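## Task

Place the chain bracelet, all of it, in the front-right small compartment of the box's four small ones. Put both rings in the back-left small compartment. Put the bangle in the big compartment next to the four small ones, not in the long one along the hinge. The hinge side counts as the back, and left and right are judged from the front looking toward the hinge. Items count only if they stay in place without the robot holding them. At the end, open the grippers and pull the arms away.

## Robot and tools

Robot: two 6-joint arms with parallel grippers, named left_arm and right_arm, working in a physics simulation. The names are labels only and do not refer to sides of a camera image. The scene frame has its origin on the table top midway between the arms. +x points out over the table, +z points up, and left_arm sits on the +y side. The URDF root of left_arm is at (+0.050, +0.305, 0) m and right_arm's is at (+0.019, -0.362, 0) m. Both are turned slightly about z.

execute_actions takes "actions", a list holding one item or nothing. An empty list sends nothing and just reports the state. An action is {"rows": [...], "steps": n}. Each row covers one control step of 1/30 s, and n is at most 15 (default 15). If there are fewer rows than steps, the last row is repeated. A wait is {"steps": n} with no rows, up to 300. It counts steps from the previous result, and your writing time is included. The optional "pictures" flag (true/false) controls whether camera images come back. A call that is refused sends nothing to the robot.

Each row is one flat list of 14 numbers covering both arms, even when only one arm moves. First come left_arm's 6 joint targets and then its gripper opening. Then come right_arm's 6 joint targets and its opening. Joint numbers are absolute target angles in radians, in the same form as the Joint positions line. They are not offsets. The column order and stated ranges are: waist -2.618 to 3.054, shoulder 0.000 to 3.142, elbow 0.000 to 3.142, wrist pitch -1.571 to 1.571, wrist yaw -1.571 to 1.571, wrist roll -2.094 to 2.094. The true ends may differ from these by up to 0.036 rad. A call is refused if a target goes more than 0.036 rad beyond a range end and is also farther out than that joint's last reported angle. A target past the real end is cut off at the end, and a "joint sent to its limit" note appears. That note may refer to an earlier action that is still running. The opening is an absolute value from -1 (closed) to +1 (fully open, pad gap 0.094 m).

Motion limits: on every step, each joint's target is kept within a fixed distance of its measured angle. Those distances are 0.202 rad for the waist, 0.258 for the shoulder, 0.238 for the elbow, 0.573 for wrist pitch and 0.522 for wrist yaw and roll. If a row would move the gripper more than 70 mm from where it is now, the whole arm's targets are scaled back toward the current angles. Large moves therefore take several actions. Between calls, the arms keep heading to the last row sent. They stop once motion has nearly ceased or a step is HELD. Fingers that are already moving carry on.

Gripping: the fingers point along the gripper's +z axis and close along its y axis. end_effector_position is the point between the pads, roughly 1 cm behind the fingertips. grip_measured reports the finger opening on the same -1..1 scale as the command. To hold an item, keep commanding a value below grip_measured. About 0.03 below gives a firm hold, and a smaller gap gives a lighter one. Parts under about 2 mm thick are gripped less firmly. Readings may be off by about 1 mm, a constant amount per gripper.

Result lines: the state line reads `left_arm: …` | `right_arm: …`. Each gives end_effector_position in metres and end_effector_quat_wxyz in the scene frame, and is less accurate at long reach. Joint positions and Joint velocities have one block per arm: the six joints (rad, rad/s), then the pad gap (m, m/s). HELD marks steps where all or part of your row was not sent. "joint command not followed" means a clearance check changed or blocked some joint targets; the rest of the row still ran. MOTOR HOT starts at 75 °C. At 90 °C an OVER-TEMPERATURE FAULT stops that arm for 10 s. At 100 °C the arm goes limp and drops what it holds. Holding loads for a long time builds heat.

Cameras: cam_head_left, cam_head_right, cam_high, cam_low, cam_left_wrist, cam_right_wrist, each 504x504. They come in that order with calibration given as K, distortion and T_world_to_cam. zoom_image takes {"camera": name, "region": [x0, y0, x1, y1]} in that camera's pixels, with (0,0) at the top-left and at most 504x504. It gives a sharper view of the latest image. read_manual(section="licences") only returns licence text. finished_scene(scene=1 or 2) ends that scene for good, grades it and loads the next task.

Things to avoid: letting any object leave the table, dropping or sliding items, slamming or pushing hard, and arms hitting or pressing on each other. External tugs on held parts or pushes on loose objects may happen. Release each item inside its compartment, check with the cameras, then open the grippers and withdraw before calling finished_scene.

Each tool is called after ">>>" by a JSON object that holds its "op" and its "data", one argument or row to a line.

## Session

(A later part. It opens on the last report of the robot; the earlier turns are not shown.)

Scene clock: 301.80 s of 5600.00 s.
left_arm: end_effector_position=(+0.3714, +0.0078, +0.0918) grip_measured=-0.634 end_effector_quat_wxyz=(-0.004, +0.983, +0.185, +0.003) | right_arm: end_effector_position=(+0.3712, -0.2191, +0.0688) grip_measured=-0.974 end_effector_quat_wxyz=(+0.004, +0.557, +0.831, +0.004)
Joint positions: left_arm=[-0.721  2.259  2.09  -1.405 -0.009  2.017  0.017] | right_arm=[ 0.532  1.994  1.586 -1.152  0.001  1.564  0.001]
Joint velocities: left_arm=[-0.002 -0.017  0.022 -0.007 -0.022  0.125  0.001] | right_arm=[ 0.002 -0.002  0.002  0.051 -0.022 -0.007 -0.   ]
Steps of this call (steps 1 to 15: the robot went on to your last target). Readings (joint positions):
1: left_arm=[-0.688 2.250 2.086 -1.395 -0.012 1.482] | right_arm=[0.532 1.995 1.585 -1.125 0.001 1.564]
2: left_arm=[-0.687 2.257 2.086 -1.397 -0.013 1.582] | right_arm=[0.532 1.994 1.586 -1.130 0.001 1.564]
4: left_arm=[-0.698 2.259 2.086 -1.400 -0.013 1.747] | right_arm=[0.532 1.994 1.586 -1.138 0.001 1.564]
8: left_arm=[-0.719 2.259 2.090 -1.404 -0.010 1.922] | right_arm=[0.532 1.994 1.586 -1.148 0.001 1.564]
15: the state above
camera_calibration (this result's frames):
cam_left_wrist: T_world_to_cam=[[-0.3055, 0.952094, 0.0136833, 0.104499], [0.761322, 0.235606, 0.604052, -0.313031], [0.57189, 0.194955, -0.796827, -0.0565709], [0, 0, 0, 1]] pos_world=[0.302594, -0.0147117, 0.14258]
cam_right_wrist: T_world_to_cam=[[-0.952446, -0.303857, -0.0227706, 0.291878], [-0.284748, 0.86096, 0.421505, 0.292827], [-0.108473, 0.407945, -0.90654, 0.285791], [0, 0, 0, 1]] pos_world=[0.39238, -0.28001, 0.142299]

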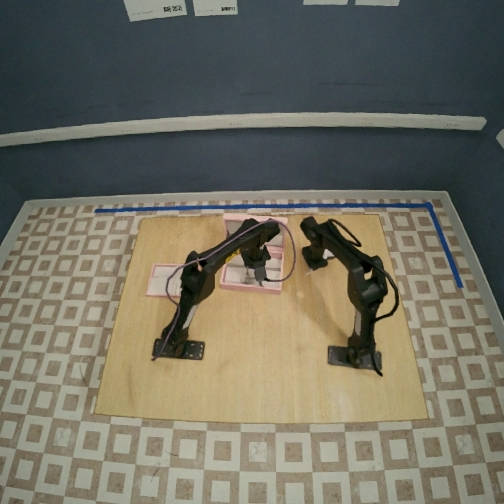

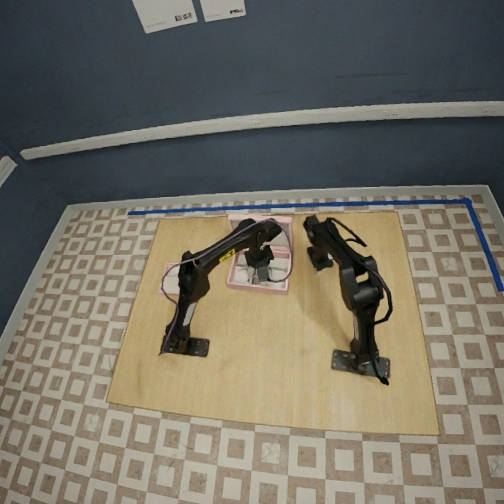

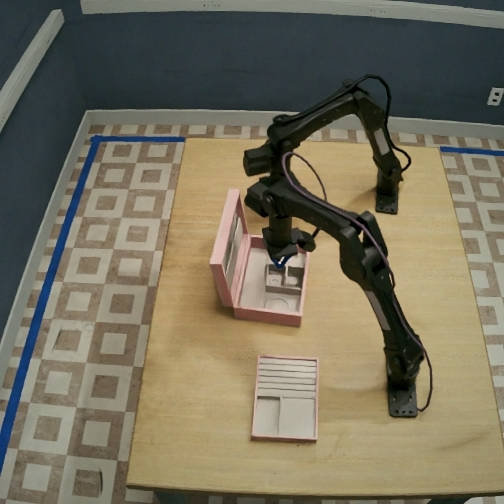

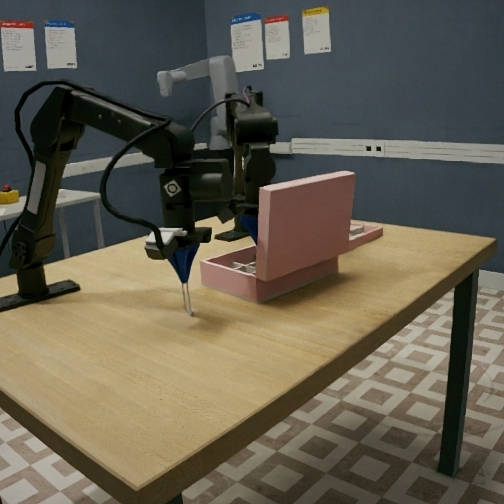

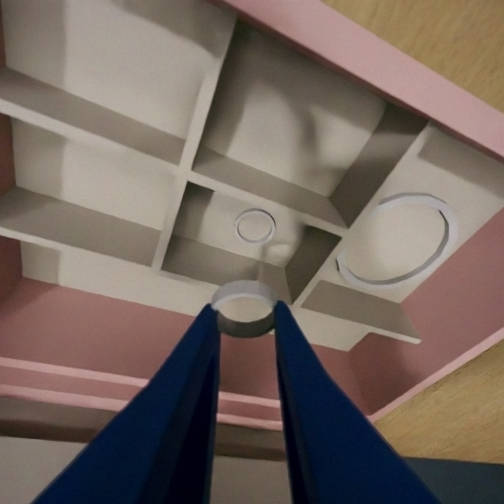

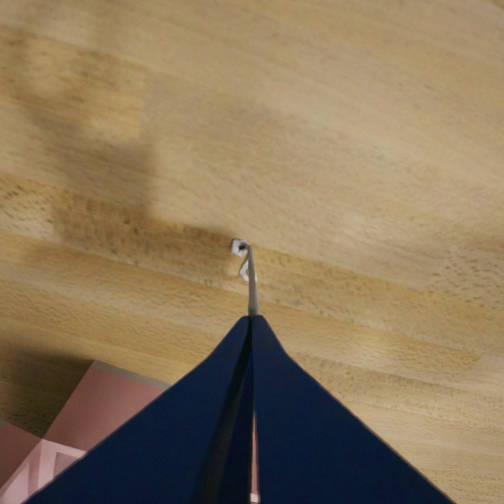

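>>> {"op": "execute_actions", "data": {
  "actions": [
    {"rows":[[-0.735,2.27,2.09,-1.37,0,2.05,-0.67,0.532,1.99,1.63,-1.2,0,1.57,-1],[-0.735,2.28,2.08,-1.35,0,2.05,-0.67,0.532,1.99,1.66,-1.23,0,1.57,-1],[-0.735,2.29,2.07,-1.33,0,2.05,-0.67,0.532,1.99,1.69,-1.26,0,1.57,-1],[-0.735,2.3,2.06,-1.31,0,2.05,-0.67,0.532,1.99,1.72,-1.29,0,1.57,-1],[-0.735,2.305,2.05,-1.295,0,2.05,-0.67,0.532,1.985,1.75,-1.32,0,1.57,-1],[-0.735,2.305,2.04,-1.285,0,2.05,-0.67,0.532,1.985,1.78,-1.35,0,1.57,-1],[-0.735,2.305,2.03,-1.275,0,2.05,-0.67,0.532,1.985,1.81,-1.38,0,1.57,-1],[-0.735,2.305,2.02,-1.265,0,2.05,-0.67,0.532,1.985,1.84,-1.41,0,1.57,-1],[-0.735,2.305,2.01,-1.255,0,2.05,-0.67,0.532,1.98,1.87,-1.44,0,1.57,-1],[-0.735,2.31,2.0,-1.245,0,2.05,-0.67,0.532,1.98,1.9,-1.47,0,1.57,-1],[-0.735,2.31,1.99,-1.235,0,2.05,-0.67,0.532,1.98,1.93,-1.5,0,1.57,-1],[-0.735,2.31,1.98,-1.22,0,2.05,-0.67,0.532,1.98,1.96,-1.53,0,1.57,-1],[-0.735,2.315,1.97,-1.21,0,2.05,-0.67,0.532,1.98,1.98,-1.55,0,1.57,-1],[-0.735,2.315,1.96,-1.2,0,2.05,-0.67,0.532,1.98,1.98,-1.55,0,1.57,-1]]}
  ],
  "pictures": false
}}

>>> {"op": "execute_actions", "data": {
  "actions": [
    {"steps":12}
  ]
}}

Scene clock: 317.00 s of 5600.00 s.
left_arm: end_effector_position=(+0.3786, +0.0011, +0.0445) grip_measured=-0.634 end_effector_quat_wxyz=(-0.003, +0.985, +0.173, +0.003) | right_arm: end_effector_position=(+0.3843, -0.2138, +0.1605) grip_measured=-0.974 end_effector_quat_wxyz=(+0.021, +0.557, +0.830, +0.030)
Joint positions: left_arm=[-0.721  2.307  1.982 -1.247 -0.009  2.042  0.017] | right_arm=[ 0.532  1.996  1.952 -1.455  0.001  1.564  0.001]
Joint velocities: left_arm=[-0.002  0.081 -0.193  0.183 -0.037 -0.051 -0.   ] | right_arm=[-0.007 -0.129  0.261 -0.418  0.081 -0.007 -0.001]
Steps of this call (steps 1 to 30: the robot went on to your last target; steps 31 to 290: nothing new was sent; then 5.03 s passed at rest; steps 291 to 305: all 15 steps of this action). Readings (joint positions):
291: left_arm=[-0.721 2.259 2.090 -1.402 -0.009 2.042] | right_arm=[0.532 1.994 1.589 -1.157 0.001 1.564]
292: left_arm=[-0.721 2.259 2.090 -1.397 -0.009 2.042] | right_arm=[0.532 1.995 1.598 -1.170 0.001 1.564]
294: left_arm=[-0.721 2.264 2.090 -1.376 -0.009 2.042] | right_arm=[0.532 2.000 1.638 -1.208 0.001 1.564]
298: left_arm=[-0.721 2.280 2.059 -1.319 -0.009 2.042] | right_arm=[0.532 2.001 1.764 -1.293 0.001 1.564]
305: the state above

Scene clock: 317.40 s of 5600.00 s.
left_arm: end_effector_position=(+0.3824, -0.0024, +0.0394) grip_measured=-0.634 end_effector_quat_wxyz=(+0.004, +0.985, +0.173, +0.008) | right_arm: end_effector_position=(+0.3686, -0.2201, +0.1650) grip_measured=-0.974 end_effector_quat_wxyz=(+0.005, +0.557, +0.831, +0.006)
Joint positions: left_arm=[-0.721  2.313  1.972 -1.213 -0.009  2.042  0.017] | right_arm=[ 0.532  1.988  1.962 -1.529  0.001  1.564  0.001]
Joint velocities: left_arm=[ 0.012  0.007 -0.012  0.081  0.007  0.037  0.002] | right_arm=[ 0.002 -0.002 -0.002 -0.022 -0.022 -0.007  0.001]
Steps of this call (steps 1 to 12: the robot went on to your last target). Readings (joint positions):
1: left_arm=[-0.721 2.310 1.977 -1.241 -0.009 2.042] | right_arm=[0.532 1.992 1.958 -1.469 0.001 1.564]
2: left_arm=[-0.721 2.312 1.974 -1.236 -0.009 2.042] | right_arm=[0.532 1.989 1.961 -1.481 0.001 1.564]
4: left_arm=[-0.721 2.313 1.972 -1.228 -0.009 2.042] | right_arm=[0.532 1.988 1.962 -1.502 0.001 1.564]
8: left_arm=[-0.721 2.313 1.972 -1.217 -0.009 2.042] | right_arm=[0.532 1.988 1.962 -1.522 0.001 1.564]
12: the state above
camera_calibration (this result's frames):
cam_left_wrist: T_world_to_cam=[[-0.281875, 0.959445, -0.00325487, 0.109971], [0.758254, 0.224843, 0.611962, -0.286447], [0.587876, 0.170029, -0.790881, -0.109023], [0, 0, 0, 1]] pos_world=[0.312289, -0.0225683, 0.0894283]
cam_right_wrist: T_world_to_cam=[[-0.95237, -0.303822, -0.0261654, 0.291898], [-0.286035, 0.860269, 0.422045, 0.252627], [-0.105717, 0.409427, -0.906197, 0.372318], [0, 0, 0, 1]] pos_world=[0.389616, -0.281079, 0.238412]

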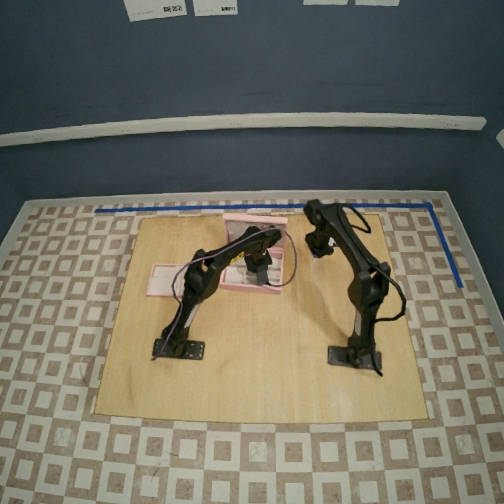

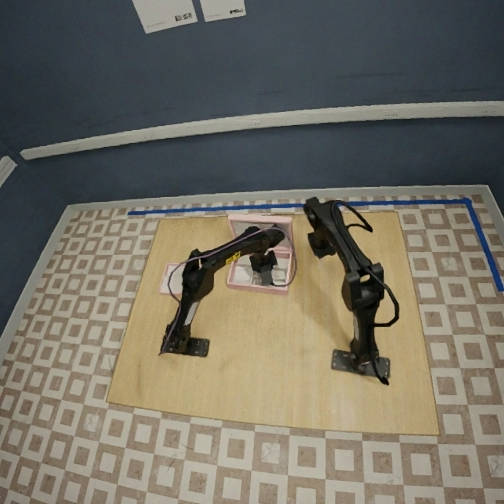

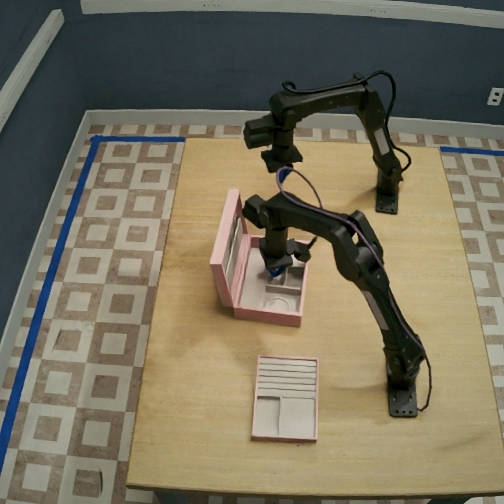

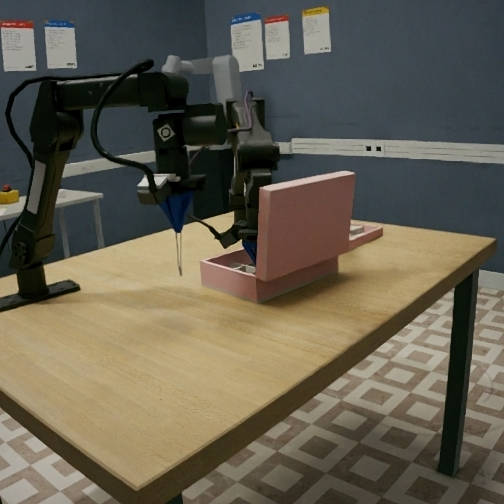

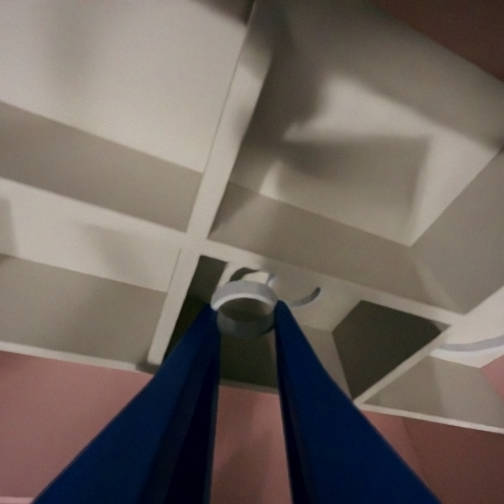

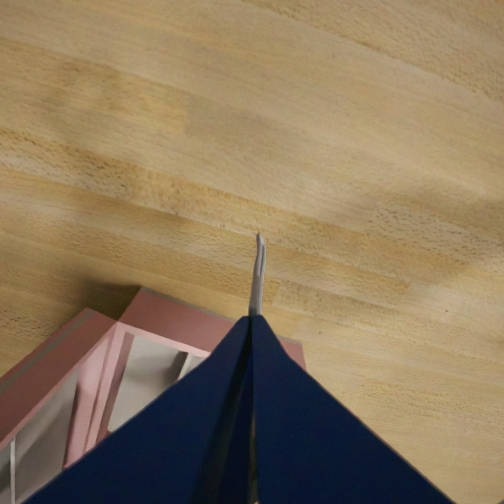

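>>> {"op": "execute_actions", "data": {
  "actions": [
    {"rows":[[-0.71,2.32,1.95,-1.21,0,2.05,-0.67,0.532,1.98,1.98,-1.55,0,1.57,-1],[-0.71,2.32,1.95,-1.21,0,2.05,-0.67,0.532,1.98,1.98,-1.55,0,1.57,-1],[-0.71,2.325,1.93,-1.19,0,2.05,-0.67,0.532,1.98,1.98,-1.55,0,1.57,-1]]}
  ],
  "pictures": false
}}

>>> {"op": "execute_actions", "data": {
  "actions": [
    {"rows":[[-0.71,2.325,1.93,-1.19,0,2.05,-0.6,0.532,1.98,1.98,-1.55,0,1.57,-1],[-0.71,2.325,1.93,-1.19,0,2.05,-0.53,0.532,1.98,1.98,-1.55,0,1.57,-1]],"steps":8}
  ]
}}

>>> {"op": "execute_actions", "data": {
  "actions": [
    {"rows":[[-0.71,2.31,1.96,-1.23,0,2.05,-0.53,0.532,1.98,1.98,-1.55,0,1.57,-1],[-0.71,2.3,1.99,-1.27,0,2.05,-0.53,0.532,1.98,1.98,-1.55,0,1.57,-1],[-0.71,2.29,2.02,-1.31,0,2.05,-0.53,0.532,1.98,1.98,-1.55,0,1.57,-1],[-0.71,2.28,2.05,-1.35,0,2.05,-0.53,0.532,1.98,1.98,-1.55,0,1.57,-1],[-0.71,2.27,2.08,-1.39,0,2.05,-0.53,0.532,1.98,1.98,-1.55,0,1.57,-1],[-0.71,2.25,2.1,-1.43,0,2.05,-0.53,0.532,1.98,1.98,-1.55,0,1.57,-1],[-0.71,2.22,2.11,-1.46,0,2.05,-0.53,0.532,1.98,1.98,-1.55,0,1.57,-1],[-0.71,2.18,2.1,-1.48,0,2.05,-0.53,0.532,1.98,1.98,-1.55,0,1.57,-1],[-0.71,2.13,2.07,-1.5,0,2.05,-0.53,0.532,1.98,1.98,-1.55,0,1.57,-1],[-0.71,2.07,2.03,-1.5,0,2.05,-0.53,0.532,1.98,1.98,-1.55,0,1.57,-1],[-0.71,2.0,1.98,-1.5,0,2.05,-0.53,0.532,1.98,1.98,-1.55,0,1.57,-1]]}
  ],
  "pictures": false
}}

>>> {"op": "execute_actions", "data": {
  "actions": [
    {"rows":[[-0.71,1.8,1.8,-1.5,0,1.5,-0.53,0.532,1.98,1.98,-1.55,0,1.57,-1],[-0.71,1.8,1.8,-1.5,0,1.5,-0.53,0.532,1.98,1.98,-1.55,0,1.57,-1],[-0.71,1.8,1.8,-1.5,0,1.5,-0.53,0.532,1.98,1.98,-1.55,0,1.57,-1],[-0.71,1.6,1.6,-1.5,0,1.0,-0.53,0.532,1.98,1.98,-1.55,0,1.57,-1],[-0.71,1.6,1.6,-1.5,0,1.0,-0.53,0.532,1.98,1.98,-1.55,0,1.57,-1],[-0.71,1.6,1.6,-1.5,0,1.0,-0.53,0.532,1.98,1.98,-1.55,0,1.57,-1],[-0.6,1.3,1.3,-1.4,0,0.5,-0.53,0.532,1.98,1.98,-1.55,0,1.57,-1],[-0.5,1.3,1.3,-1.4,0,0.5,-0.53,0.532,1.98,1.98,-1.55,0,1.57,-1],[-0.4,1.3,1.3,-1.4,0,0.5,-0.53,0.532,1.98,1.98,-1.55,0,1.57,-1],[-0.3,1.1,1.1,-1.3,0,0,-0.53,0.532,1.98,1.98,-1.55,0,1.57,-1]]}
  ],
  "pictures": false
}}

>>> {"op": "execute_actions", "data": {
  "actions": [
    {"steps":20}
  ]
}}

>>> {"op": "zoom_image", "data": {
  "camera": "cam_head_left",
  "region": [210, 230, 300, 300]
}}

Scene clock: 342.57 s of 5600.00 s.
left_arm: end_effector_position=(+0.3789, +0.0008, +0.0325) grip_measured=-0.634 end_effector_quat_wxyz=(-0.002, +0.985, +0.173, +0.004) | right_arm: end_effector_position=(+0.3677, -0.2204, +0.1649) grip_measured=-0.974 end_effector_quat_wxyz=(+0.004, +0.557, +0.831, +0.004)
Joint positions: left_arm=[-0.721  2.313  1.945 -1.202 -0.009  2.042  0.017] | right_arm=[ 0.532  1.988  1.962 -1.533  0.001  1.564  0.001]
Joint velocities: left_arm=[ 0.012 -0.002  0.002  0.007  0.007  0.007 -0.001] | right_arm=[-0.002  0.002 -0.007 -0.022  0.11  -0.007 -0.   ]
Steps of this call (steps 1 to 30: the robot went on to your last target; steps 31 to 740: nothing new was sent; steps 741 to 755: all 15 steps of this action). Readings (joint positions):
741: left_arm=[-0.721 2.313 1.972 -1.213 -0.009 2.042] | right_arm=[0.532 1.988 1.962 -1.533 0.001 1.564]
742: left_arm=[-0.721 2.313 1.972 -1.213 -0.009 2.042] | right_arm=[0.532 1.988 1.962 -1.533 0.001 1.564]
744: left_arm=[-0.721 2.313 1.964 -1.208 -0.009 2.042] | right_arm=[0.532 1.988 1.962 -1.533 0.001 1.564]
748: left_arm=[-0.721 2.313 1.945 -1.205 -0.009 2.042] | right_arm=[0.532 1.988 1.962 -1.533 0.001 1.564]
755: the state above

Scene clock: 342.83 s of 5600.00 s.
left_arm: end_effector_position=(+0.3790, +0.0008, +0.0325) grip_measured=-0.532 end_effector_quat_wxyz=(-0.002, +0.985, +0.173, +0.004) | right_arm: end_effector_position=(+0.3677, -0.2204, +0.1649) grip_measured=-0.974 end_effector_quat_wxyz=(+0.004, +0.557, +0.831, +0.004)
Joint positions: left_arm=[-0.721  2.313  1.945 -1.202 -0.009  2.042  0.022] | right_arm=[ 0.532  1.988  1.962 -1.533  0.001  1.564  0.001]
Joint velocities: left_arm=[ 0.002 -0.002 -0.017  0.037 -0.007 -0.022  0.   ] | right_arm=[-0.002 -0.012  0.002  0.007  0.022  0.007 -0.   ]
Steps of this call (steps 1 to 8: all 8 steps of this action). Readings (joint positions):
1: left_arm=[-0.721 2.313 1.945 -1.202 -0.009 2.042] | right_arm=[0.532 1.988 1.962 -1.533 0.001 1.564]
2: left_arm=[-0.721 2.313 1.945 -1.202 -0.009 2.042] | right_arm=[0.532 1.988 1.962 -1.533 0.001 1.564]
4: left_arm=[-0.721 2.313 1.945 -1.202 -0.009 2.042] | right_arm=[0.532 1.988 1.962 -1.533 0.001 1.564]
8: the state above
camera_calibration (this result's frames):
cam_left_wrist: T_world_to_cam=[[-0.281836, 0.959408, 0.0102176, 0.105465], [0.765206, 0.218337, 0.605631, -0.282769], [0.578816, 0.178507, -0.79568, -0.109443], [0, 0, 0, 1]] pos_world=[0.309448, -0.0199089, 0.0830943]
cam_right_wrist: T_world_to_cam=[[-0.952455, -0.303856, -0.0223621, 0.290349], [-0.284542, 0.86087, 0.421828, 0.252304], [-0.108924, 0.408136, -0.9064, 0.373288], [0, 0, 0, 1]] pos_world=[0.388996, -0.281329, 0.238412]

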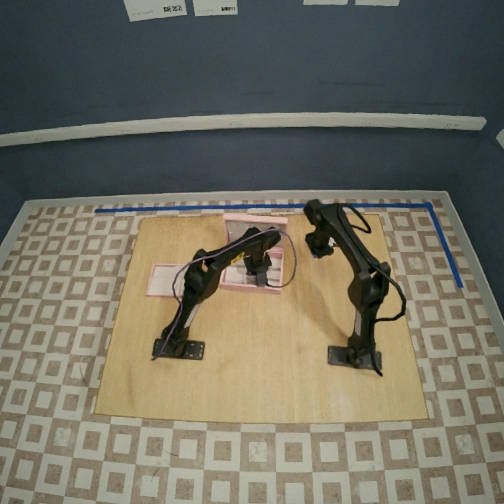

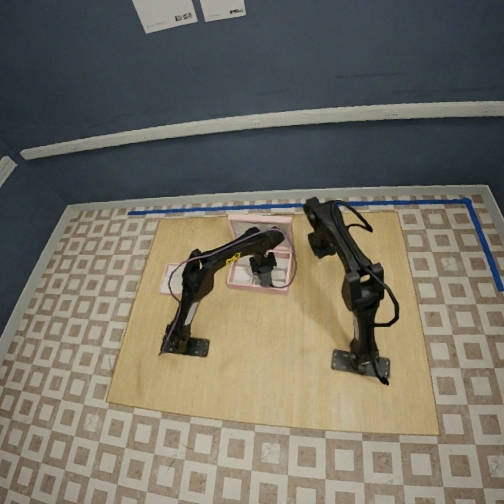

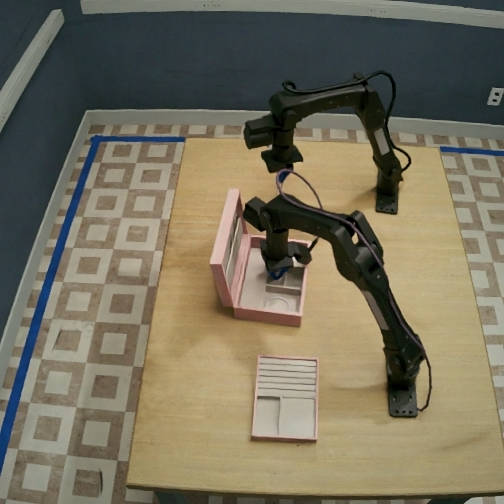

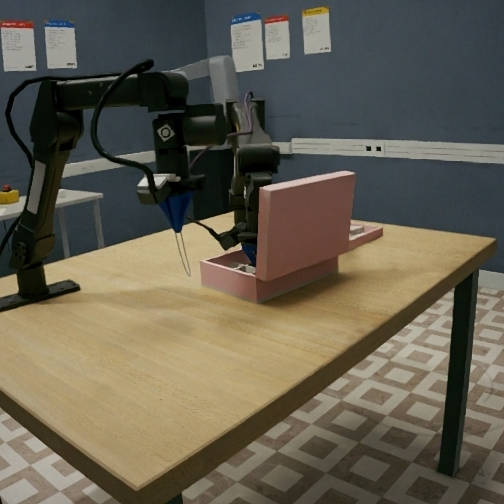

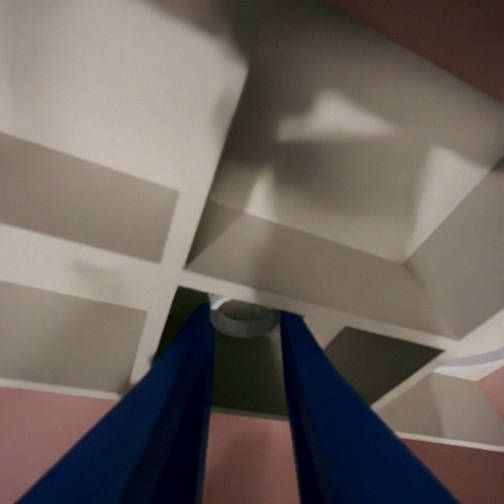

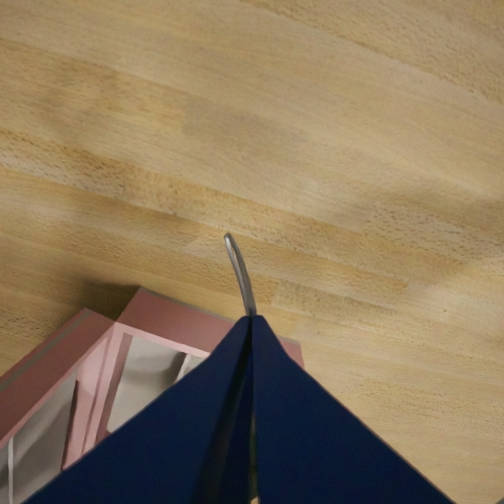

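Scene clock: 343.33 s of 5600.00 s.
left_arm: end_effector_position=(+0.3497, +0.0281, +0.1713) grip_measured=-0.532 end_effector_quat_wxyz=(+0.049, +0.983, +0.173, +0.042) | right_arm: end_effector_position=(+0.3677, -0.2204, +0.1649) grip_measured=-0.974 end_effector_quat_wxyz=(+0.004, +0.557, +0.831, +0.004)
Joint positions: left_arm=[-0.721  2.008  2.007 -1.441 -0.009  2.042  0.022] | right_arm=[ 0.532  1.988  1.962 -1.533  0.001  1.564  0.001]
Joint velocities: left_arm=[ 0.012 -0.842 -0.012 -0.256  0.022 -0.051 -0.001] | right_arm=[-0.007  0.007 -0.022 -0.081  0.051  0.066 -0.   ]
Steps of this call (steps 1 to 15: all 15 steps of this action). Readings (joint positions):
1: left_arm=[-0.721 2.313 1.945 -1.202 -0.009 2.042] | right_arm=[0.532 1.988 1.962 -1.533 0.001 1.564]
2: left_arm=[-0.721 2.313 1.948 -1.208 -0.009 2.042] | right_arm=[0.532 1.988 1.962 -1.533 0.001 1.564]
4: left_arm=[-0.721 2.313 1.972 -1.244 -0.009 2.042] | right_arm=[0.532 1.988 1.962 -1.533 0.001 1.564]
8: left_arm=[-0.721 2.285 2.053 -1.337 -0.009 2.042] | right_arm=[0.532 1.988 1.962 -1.533 0.001 1.564]
15: the state above

Scene clock: 343.83 s of 5600.00 s.
left_arm: end_effector_position=(+0.2388, +0.2443, +0.1794) grip_measured=-0.532 end_effector_quat_wxyz=(+0.115, +0.456, +0.882, +0.025) | right_arm: end_effector_position=(+0.3677, -0.2204, +0.1649) grip_measured=-0.974 end_effector_quat_wxyz=(+0.004, +0.557, +0.831, +0.004)
Joint positions: left_arm=[-0.303  1.092  1.125 -1.369 -0.017  0.623  0.022] | right_arm=[ 0.532  1.988  1.962 -1.533  0.001  1.564  0.001]
Joint velocities: left_arm=[-0.012 -0.159 -0.217  0.037  0.022 -2.806 -0.001] | right_arm=[-0.007  0.012  0.002  0.051 -0.007 -0.007  0.   ]
Steps of this call (steps 1 to 15: all 15 steps of this action). Readings (joint positions):
1: left_arm=[-0.721 1.955 1.966 -1.424 -0.008 1.956] | right_arm=[0.532 1.988 1.962 -1.533 0.001 1.564]
2: left_arm=[-0.721 1.898 1.906 -1.425 -0.008 1.866] | right_arm=[0.532 1.988 1.962 -1.533 0.001 1.564]
4: left_arm=[-0.721 1.792 1.803 -1.442 -0.008 1.703] | right_arm=[0.532 1.988 1.962 -1.533 0.001 1.564]
8: left_arm=[-0.672 1.525 1.524 -1.430 0.007 1.315] | right_arm=[0.532 1.988 1.962 -1.533 0.001 1.564]
15: the state above

Scene clock: 344.50 s of 5600.00 s.
left_arm: end_effector_position=(+0.2484, +0.2392, +0.1796) grip_measured=-0.532 end_effector_quat_wxyz=(+0.137, +0.171, +0.975, -0.018) | right_arm: end_effector_position=(+0.3677, -0.2204, +0.1649) grip_measured=-0.974 end_effector_quat_wxyz=(+0.004, +0.557, +0.831, +0.004)
Joint positions: left_arm=[-0.303  1.091  1.115 -1.317 -0.008  0.016  0.022] | right_arm=[ 0.532  1.988  1.962 -1.533  0.001  1.564  0.001]
Joint velocities: left_arm=[ 0.002  0.017 -0.012 -0.037 -0.007 -0.095 -0.001] | right_arm=[-0.002 -0.012 -0.017 -0.081  0.007  0.007  0.   ]
Steps of this call (steps 1 to 20: the robot went on to your last target). Readings (joint positions):
1: left_arm=[-0.303 1.091 1.121 -1.367 -0.015 0.523] | right_arm=[0.532 1.988 1.962 -1.533 0.001 1.564]
2: left_arm=[-0.303 1.091 1.117 -1.357 -0.014 0.423] | right_arm=[0.532 1.988 1.962 -1.533 0.001 1.564]
4: left_arm=[-0.303 1.091 1.115 -1.342 -0.013 0.273] | right_arm=[0.532 1.988 1.962 -1.533 0.001 1.564]
8: left_arm=[-0.303 1.091 1.115 -1.326 -0.010 0.116] | right_arm=[0.532 1.988 1.962 -1.533 0.001 1.564]
20: the state above
camera_calibration (this result's frames):
cam_left_wrist: T_world_to_cam=[[-0.39638, -0.917805, -0.0227344, 0.321828], [-0.860292, 0.362667, 0.358289, 0.0896728], [-0.320595, 0.161577, -0.933334, 0.292882], [0, 0, 0, 1]] pos_world=[0.298608, 0.215531, 0.248545]
cam_right_wrist: T_world_to_cam=[[-0.952455, -0.303856, -0.0223621, 0.290349], [-0.284542, 0.86087, 0.421828, 0.252304], [-0.108924, 0.408136, -0.9064, 0.373288], [0, 0, 0, 1]] pos_world=[0.388996, -0.281329, 0.238412]

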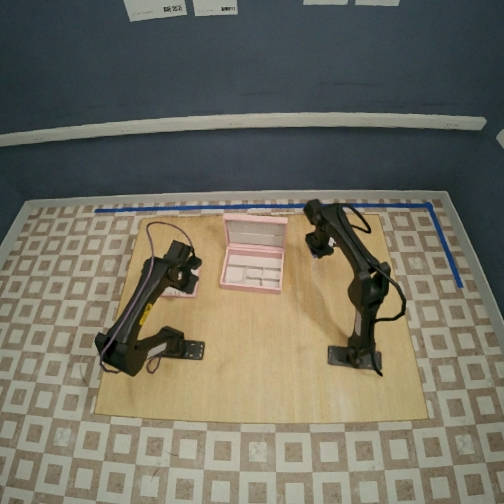

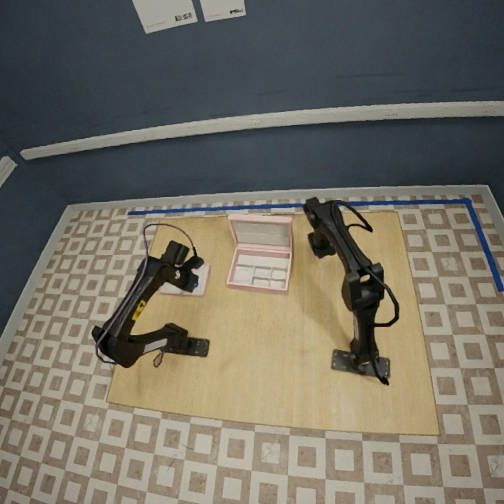

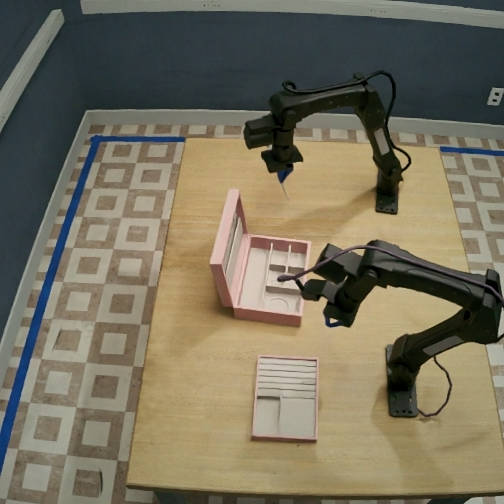

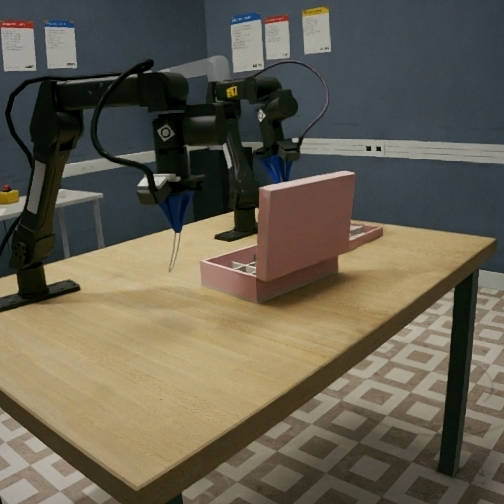

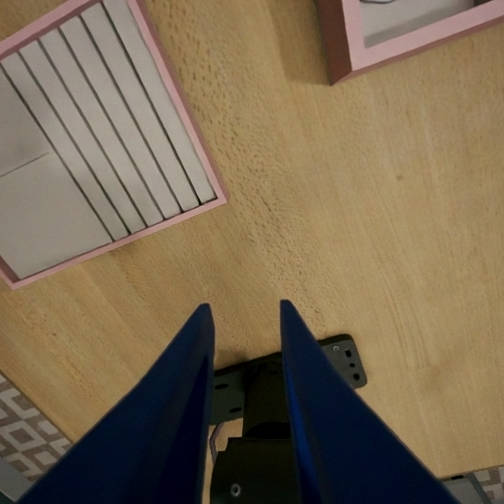

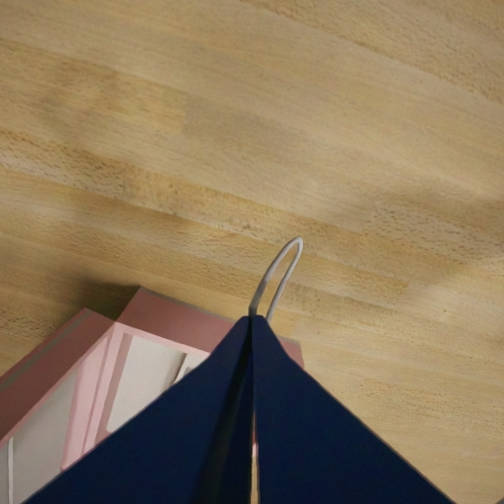

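Region (210, 230, 300, 300) of cam_head_left's 504x504 image, scaled by 5.600, with more detail than that image has.

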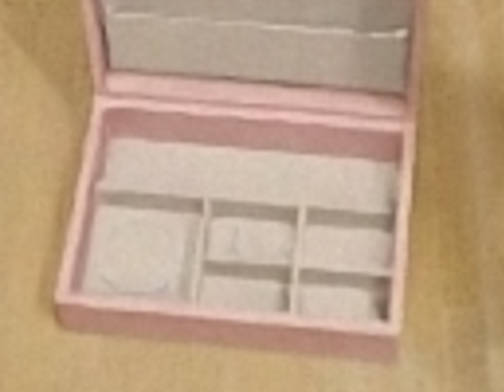

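>>> {"op": "execute_actions", "data": {
  "actions": [
    {"rows":[[-0.25,1.1,1.12,-1.3,0,0,-0.5,0.56,1.98,1.98,-1.53,0,1.6,-1],[-0.2,1.1,1.12,-1.3,0,0,-0.5,0.59,1.985,1.985,-1.52,0,1.63,-1],[-0.15,1.1,1.12,-1.3,0,0,-0.5,0.62,1.99,1.99,-1.51,0,1.66,-1],[-0.1,1.1,1.12,-1.3,0,0,-0.5,0.65,1.995,1.995,-1.5,0,1.69,-1],[-0.05,1.1,1.12,-1.3,0,0,-0.5,0.68,2.0,2.0,-1.49,0,1.72,-1],[0,1.1,1.12,-1.3,0,0,-0.5,0.71,2.005,2.005,-1.48,0,1.75,-1],[0.05,1.1,1.12,-1.3,0,0,-0.5,0.74,2.01,2.01,-1.47,0,1.78,-1],[0.1,1.1,1.12,-1.3,0,0,-0.5,0.77,2.015,2.015,-1.46,0,1.81,-1],[0.15,1.1,1.12,-1.3,0,0,-0.5,0.8,2.02,2.02,-1.44,0,1.84,-1],[0.2,1.1,1.12,-1.3,0,0,-0.5,0.83,2.02,2.025,-1.42,0,1.87,-1],[0.2,1.1,1.12,-1.3,0,0,-0.5,0.86,2.025,2.03,-1.4,0,1.9,-1],[0.2,1.1,1.12,-1.3,0,0,-0.5,0.89,2.025,2.035,-1.38,0,1.93,-1],[0.2,1.1,1.12,-1.3,0,0,-0.5,0.91,2.03,2.04,-1.36,0,1.96,-1],[0.2,1.1,1.12,-1.3,0,0,-0.5,0.93,2.03,2.04,-1.355,0,2.0,-1]]}
  ],
  "pictures": false
}}

>>> {"op": "execute_actions", "data": {
  "actions": [
    {"steps":30}
  ]
}}

Scene clock: 359.70 s of 5600.00 s.
left_arm: end_effector_position=(+0.2579, +0.3411, +0.1801) grip_measured=-0.502 end_effector_quat_wxyz=(+0.141, -0.076, +0.987, +0.015) | right_arm: end_effector_position=(+0.3213, -0.0677, +0.1649) grip_measured=-0.974 end_effector_quat_wxyz=(+0.017, +0.531, +0.844, +0.076)
Joint positions: left_arm=[ 0.191  1.091  1.115 -1.31  -0.005  0.007  0.023] | right_arm=[ 0.917  2.03   2.01  -1.395 -0.003  1.892  0.001]
Joint velocities: left_arm=[ 0.007 -0.017 -0.007  0.022 -0.037  0.037 -0.   ] | right_arm=[ 0.579  0.046  0.071  0.359 -0.095  0.667  0.001]
Steps of this call (steps 1 to 30: the robot went on to your last target; steps 31 to 441: nothing new was sent; steps 442 to 456: all 15 steps of this action). Readings (joint positions):
442: left_arm=[-0.295 1.091 1.115 -1.317 -0.005 0.008] | right_arm=[0.533 1.988 1.962 -1.533 0.001 1.569]
443: left_arm=[-0.273 1.091 1.115 -1.316 -0.001 0.008] | right_arm=[0.539 1.988 1.962 -1.532 0.001 1.579]
445: left_arm=[-0.191 1.091 1.115 -1.315 0.003 0.008] | right_arm=[0.572 1.988 1.962 -1.526 0.003 1.610]
449: left_arm=[0.012 1.091 1.115 -1.311 0.002 0.008] | right_arm=[0.702 2.002 1.981 -1.497 0.003 1.700]
456: the state above

Scene clock: 360.70 s of 5600.00 s.
left_arm: end_effector_position=(+0.2579, +0.3411, +0.1801) grip_measured=-0.502 end_effector_quat_wxyz=(+0.141, -0.076, +0.987, +0.015) | right_arm: end_effector_position=(+0.3215, -0.0537, +0.1673) grip_measured=-0.974 end_effector_quat_wxyz=(+0.013, +0.564, +0.820, +0.097)
Joint positions: left_arm=[ 0.191  1.091  1.115 -1.31  -0.005  0.007  0.023] | right_arm=[ 0.937  2.031  2.013 -1.357 -0.01   1.994  0.001]
Joint velocities: left_arm=[-0.017 -0.007  0.032  0.007  0.007 -0.022  0.001] | right_arm=[-0.002 -0.007  0.007 -0.051 -0.022  0.066 -0.001]
Steps of this call (steps 1 to 30: the robot went on to your last target). Readings (joint positions):
1: left_arm=[0.191 1.091 1.115 -1.310 -0.005 0.007] | right_arm=[0.933 2.031 2.011 -1.384 -0.006 1.913]
2: left_arm=[0.191 1.091 1.115 -1.310 -0.005 0.007] | right_arm=[0.943 2.031 2.012 -1.377 -0.008 1.929]
4: left_arm=[0.191 1.091 1.115 -1.310 -0.005 0.007] | right_arm=[0.946 2.031 2.013 -1.369 -0.010 1.953]
8: left_arm=[0.191 1.091 1.115 -1.310 -0.005 0.007] | right_arm=[0.938 2.031 2.013 -1.361 -0.010 1.978]
30: the state above
All arms were judged still, so your last target was given up. Only a new action makes them travel on or press farther. Fingers that are still opening or closing keep moving.
camera_calibration (this result's frames):
cam_left_wrist: T_world_to_cam=[[0.0932745, -0.995471, -0.0183689, 0.318554], [-0.931598, -0.09377, 0.351187, 0.236035], [-0.351319, -0.0156443, -0.936125, 0.348788], [0, 0, 0, 1]] pos_world=[0.312712, 0.344701, 0.249468]
cam_right_wrist: T_world_to_cam=[[-0.947127, -0.267256, -0.177552, 0.323248], [-0.320788, 0.800317, 0.506545, 0.0888062], [0.00672007, 0.536719, -0.843734, 0.261549], [0, 0, 0, 1]] pos_world=[0.332887, -0.125062, 0.233087]

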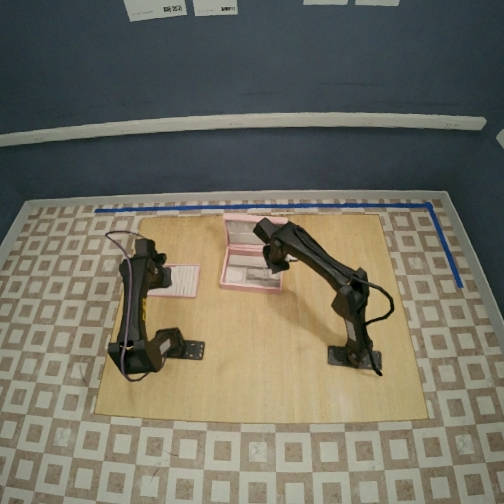

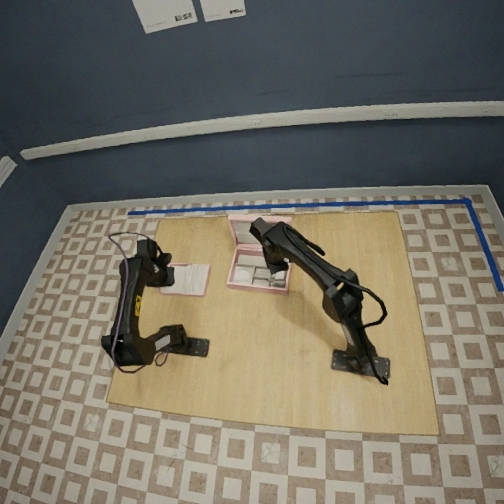

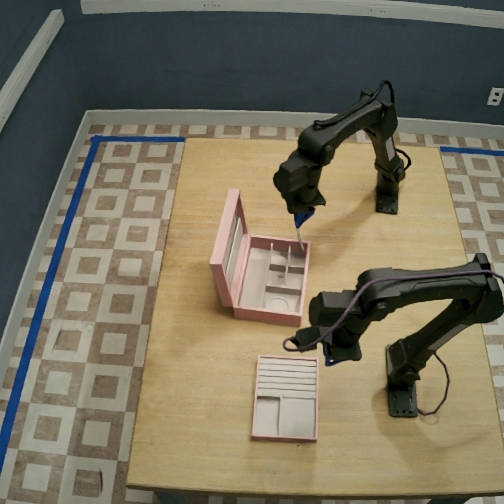

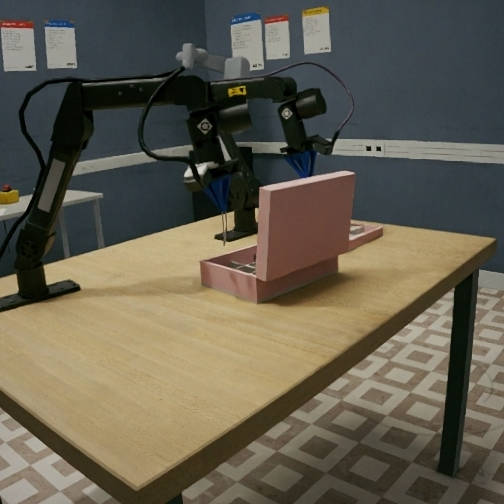

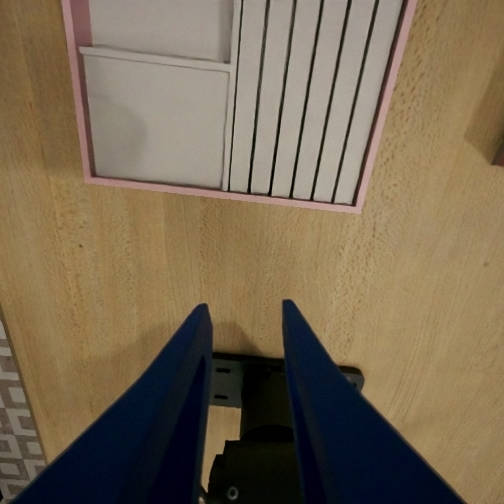

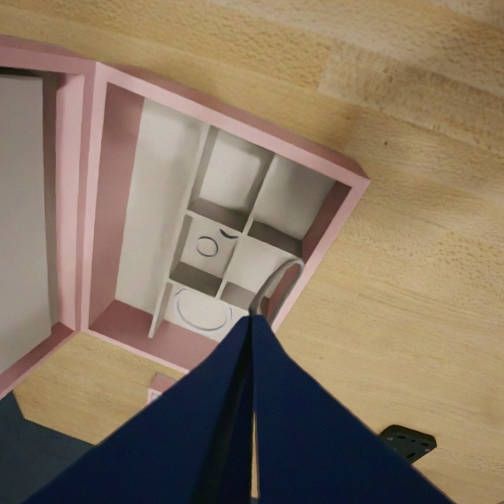

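>>> {"op": "execute_actions", "data": {
  "actions": [
    {"rows":[[0.2,1.1,1.12,-1.3,0,0,-0.5,0.945,2.025,2.0,-1.33,0,2.0,-1],[0.2,1.1,1.12,-1.3,0,0,-0.5,0.95,2.025,1.98,-1.31,0,2.0,-1],[0.2,1.1,1.12,-1.3,0,0,-0.5,0.955,2.02,1.96,-1.29,0,2.0,-1],[0.2,1.1,1.12,-1.3,0,0,-0.5,0.96,2.02,1.94,-1.27,0,2.0,-1],[0.2,1.1,1.12,-1.3,0,0,-0.5,0.96,2.015,1.92,-1.25,0,2.0,-1],[0.2,1.1,1.12,-1.3,0,0,-0.5,0.96,2.015,1.9,-1.23,0,2.0,-1],[0.2,1.1,1.12,-1.3,0,0,-0.5,0.96,2.01,1.88,-1.215,0,2.0,-1],[0.2,1.1,1.12,-1.3,0,0,-0.5,0.96,2.01,1.86,-1.2,0,2.0,-1],[0.2,1.1,1.12,-1.3,0,0,-0.5,0.96,2.005,1.84,-1.18,0,2.0,-1],[0.2,1.1,1.12,-1.3,0,0,-0.5,0.96,2.005,1.82,-1.16,0,2.0,-1],[0.2,1.1,1.12,-1.3,0,0,-0.5,0.96,2.0,1.81,-1.15,0,2.0,-1]]}
  ],
  "pictures": false
}}

>>> {"op": "execute_actions", "data": {
  "actions": [
    {"steps":30}
  ]
}}

>>> {"op": "zoom_image", "data": {
  "camera": "cam_high",
  "region": [230, 170, 350, 300]
}}

Scene clock: 377.33 s of 5600.00 s.
left_arm: end_effector_position=(+0.2579, +0.3411, +0.1801) grip_measured=-0.502 end_effector_quat_wxyz=(+0.141, -0.076, +0.987, +0.015) | right_arm: end_effector_position=(+0.3155, -0.0497, +0.1159) grip_measured=-0.974 end_effector_quat_wxyz=(+0.009, +0.558, +0.825, +0.083)
Joint positions: left_arm=[ 0.191  1.091  1.115 -1.31  -0.005  0.007  0.023] | right_arm=[ 0.954  2.029  1.811 -1.185 -0.01   1.995  0.001]
Joint velocities: left_arm=[-0.007  0.002 -0.007  0.037  0.022  0.022 -0.   ] | right_arm=[-0.002 -0.002 -0.002  0.125 -0.037  0.007 -0.002]
Steps of this call (steps 1 to 484: nothing new was sent; steps 485 to 499: all 15 steps of this action). Readings (joint positions):
485: left_arm=[0.191 1.091 1.115 -1.310 -0.005 0.007] | right_arm=[0.937 2.031 2.013 -1.355 -0.010 1.995]
486: left_arm=[0.191 1.091 1.115 -1.310 -0.005 0.007] | right_arm=[0.937 2.031 2.009 -1.347 -0.010 1.995]
488: left_arm=[0.191 1.091 1.115 -1.310 -0.005 0.007] | right_arm=[0.939 2.029 1.986 -1.320 -0.010 1.995]
492: left_arm=[0.191 1.091 1.115 -1.310 -0.005 0.007] | right_arm=[0.951 2.029 1.903 -1.259 -0.010 1.995]
499: the state above

Scene clock: 378.33 s of 5600.00 s.
left_arm: end_effector_position=(+0.2579, +0.3411, +0.1801) grip_measured=-0.502 end_effector_quat_wxyz=(+0.141, -0.076, +0.987, +0.015) | right_arm: end_effector_position=(+0.3210, -0.0439, +0.1188) grip_measured=-0.974 end_effector_quat_wxyz=(+0.012, +0.557, +0.824, +0.101)
Joint positions: left_arm=[ 0.191  1.091  1.115 -1.31  -0.005  0.007  0.023] | right_arm=[ 0.954  2.026  1.811 -1.152 -0.01   1.995  0.001]
Joint velocities: left_arm=[-0.002  0.012 -0.037  0.066  0.007  0.007 -0.001] | right_arm=[-0.002  0.002 -0.032 -0.051 -0.11  -0.022  0.001]
Steps of this call (steps 1 to 30: the robot went on to your last target). Readings (joint positions):
1: left_arm=[0.191 1.091 1.115 -1.310 -0.005 0.007] | right_arm=[0.954 2.029 1.811 -1.179 -0.010 1.995]
2: left_arm=[0.191 1.091 1.115 -1.310 -0.005 0.007] | right_arm=[0.954 2.028 1.811 -1.172 -0.010 1.995]
4: left_arm=[0.191 1.091 1.115 -1.310 -0.005 0.007] | right_arm=[0.954 2.027 1.811 -1.164 -0.010 1.995]
8: left_arm=[0.191 1.091 1.115 -1.310 -0.005 0.007] | right_arm=[0.954 2.026 1.811 -1.156 -0.010 1.995]
30: the state above
All arms were judged still, so your last target was given up. Only a new action makes them travel on or press farther. Fingers that are still opening or closing keep moving.
camera_calibration (this result's frames):
cam_left_wrist: T_world_to_cam=[[0.0932745, -0.995471, -0.0183689, 0.318554], [-0.931598, -0.09377, 0.351187, 0.236035], [-0.351319, -0.0156443, -0.936125, 0.348788], [0, 0, 0, 1]] pos_world=[0.312712, 0.344701, 0.249468]
cam_right_wrist: T_world_to_cam=[[-0.941872, -0.281501, -0.183394, 0.315174], [-0.335964, 0.792535, 0.508937, 0.109672], [0.00207956, 0.540967, -0.841041, 0.216803], [0, 0, 0, 1]] pos_world=[0.333248, -0.115481, 0.184325]

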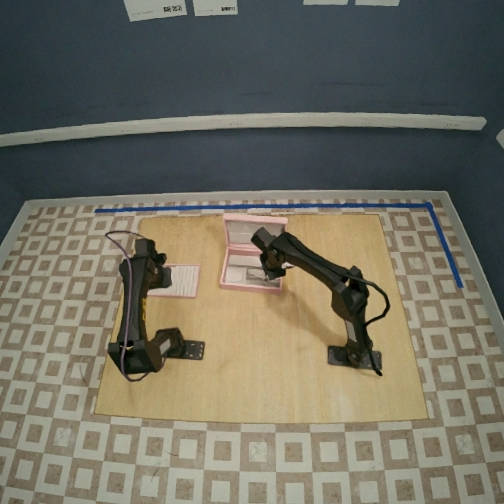

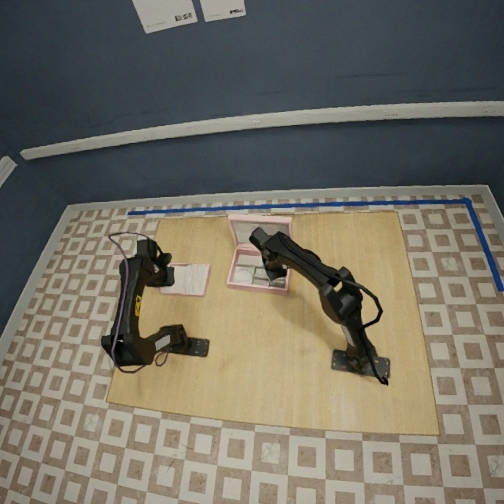

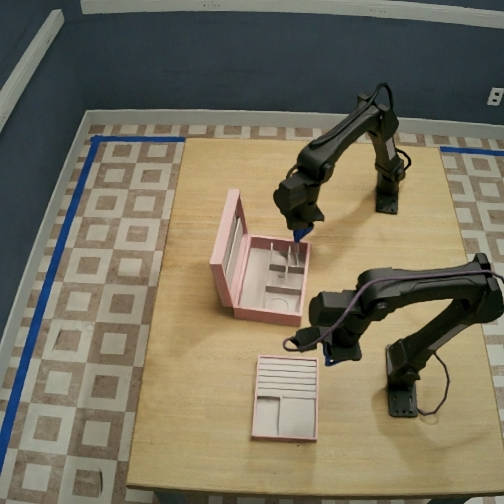

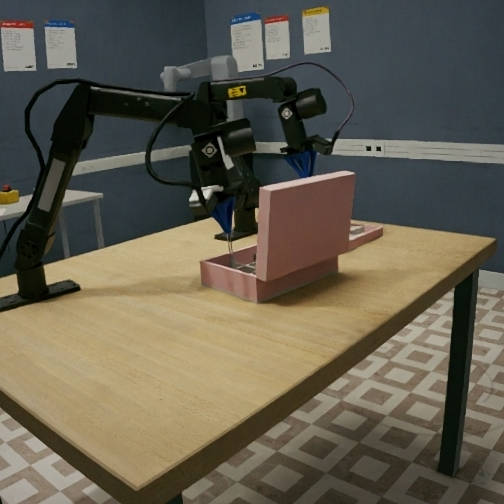

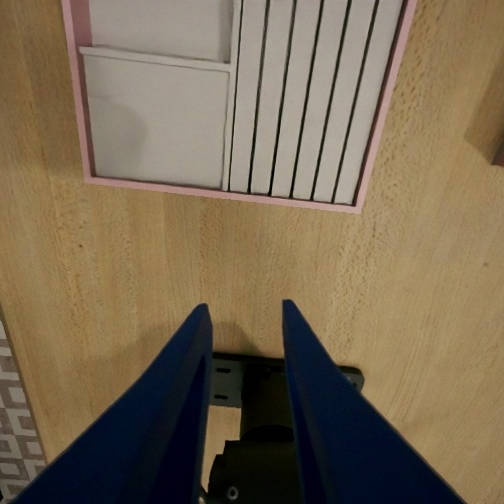

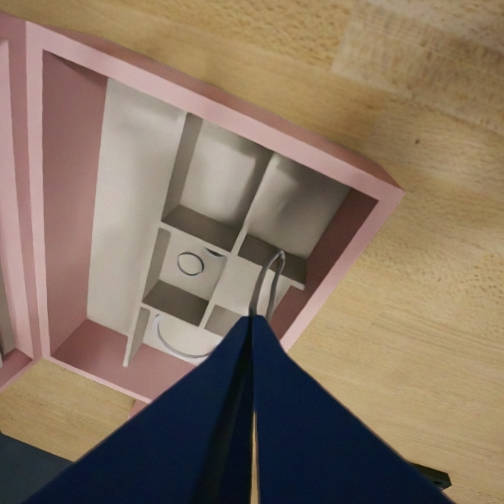

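Region (230, 170, 350, 300) of cam_high's 504x504 image, scaled by 3.877, with more detail than that image has; it fills the left 465 columns of this view, and the rest is white.

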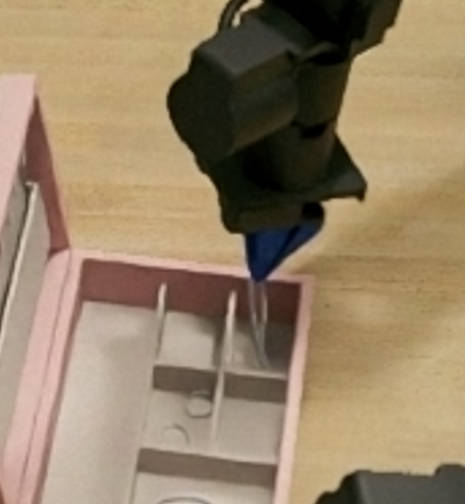

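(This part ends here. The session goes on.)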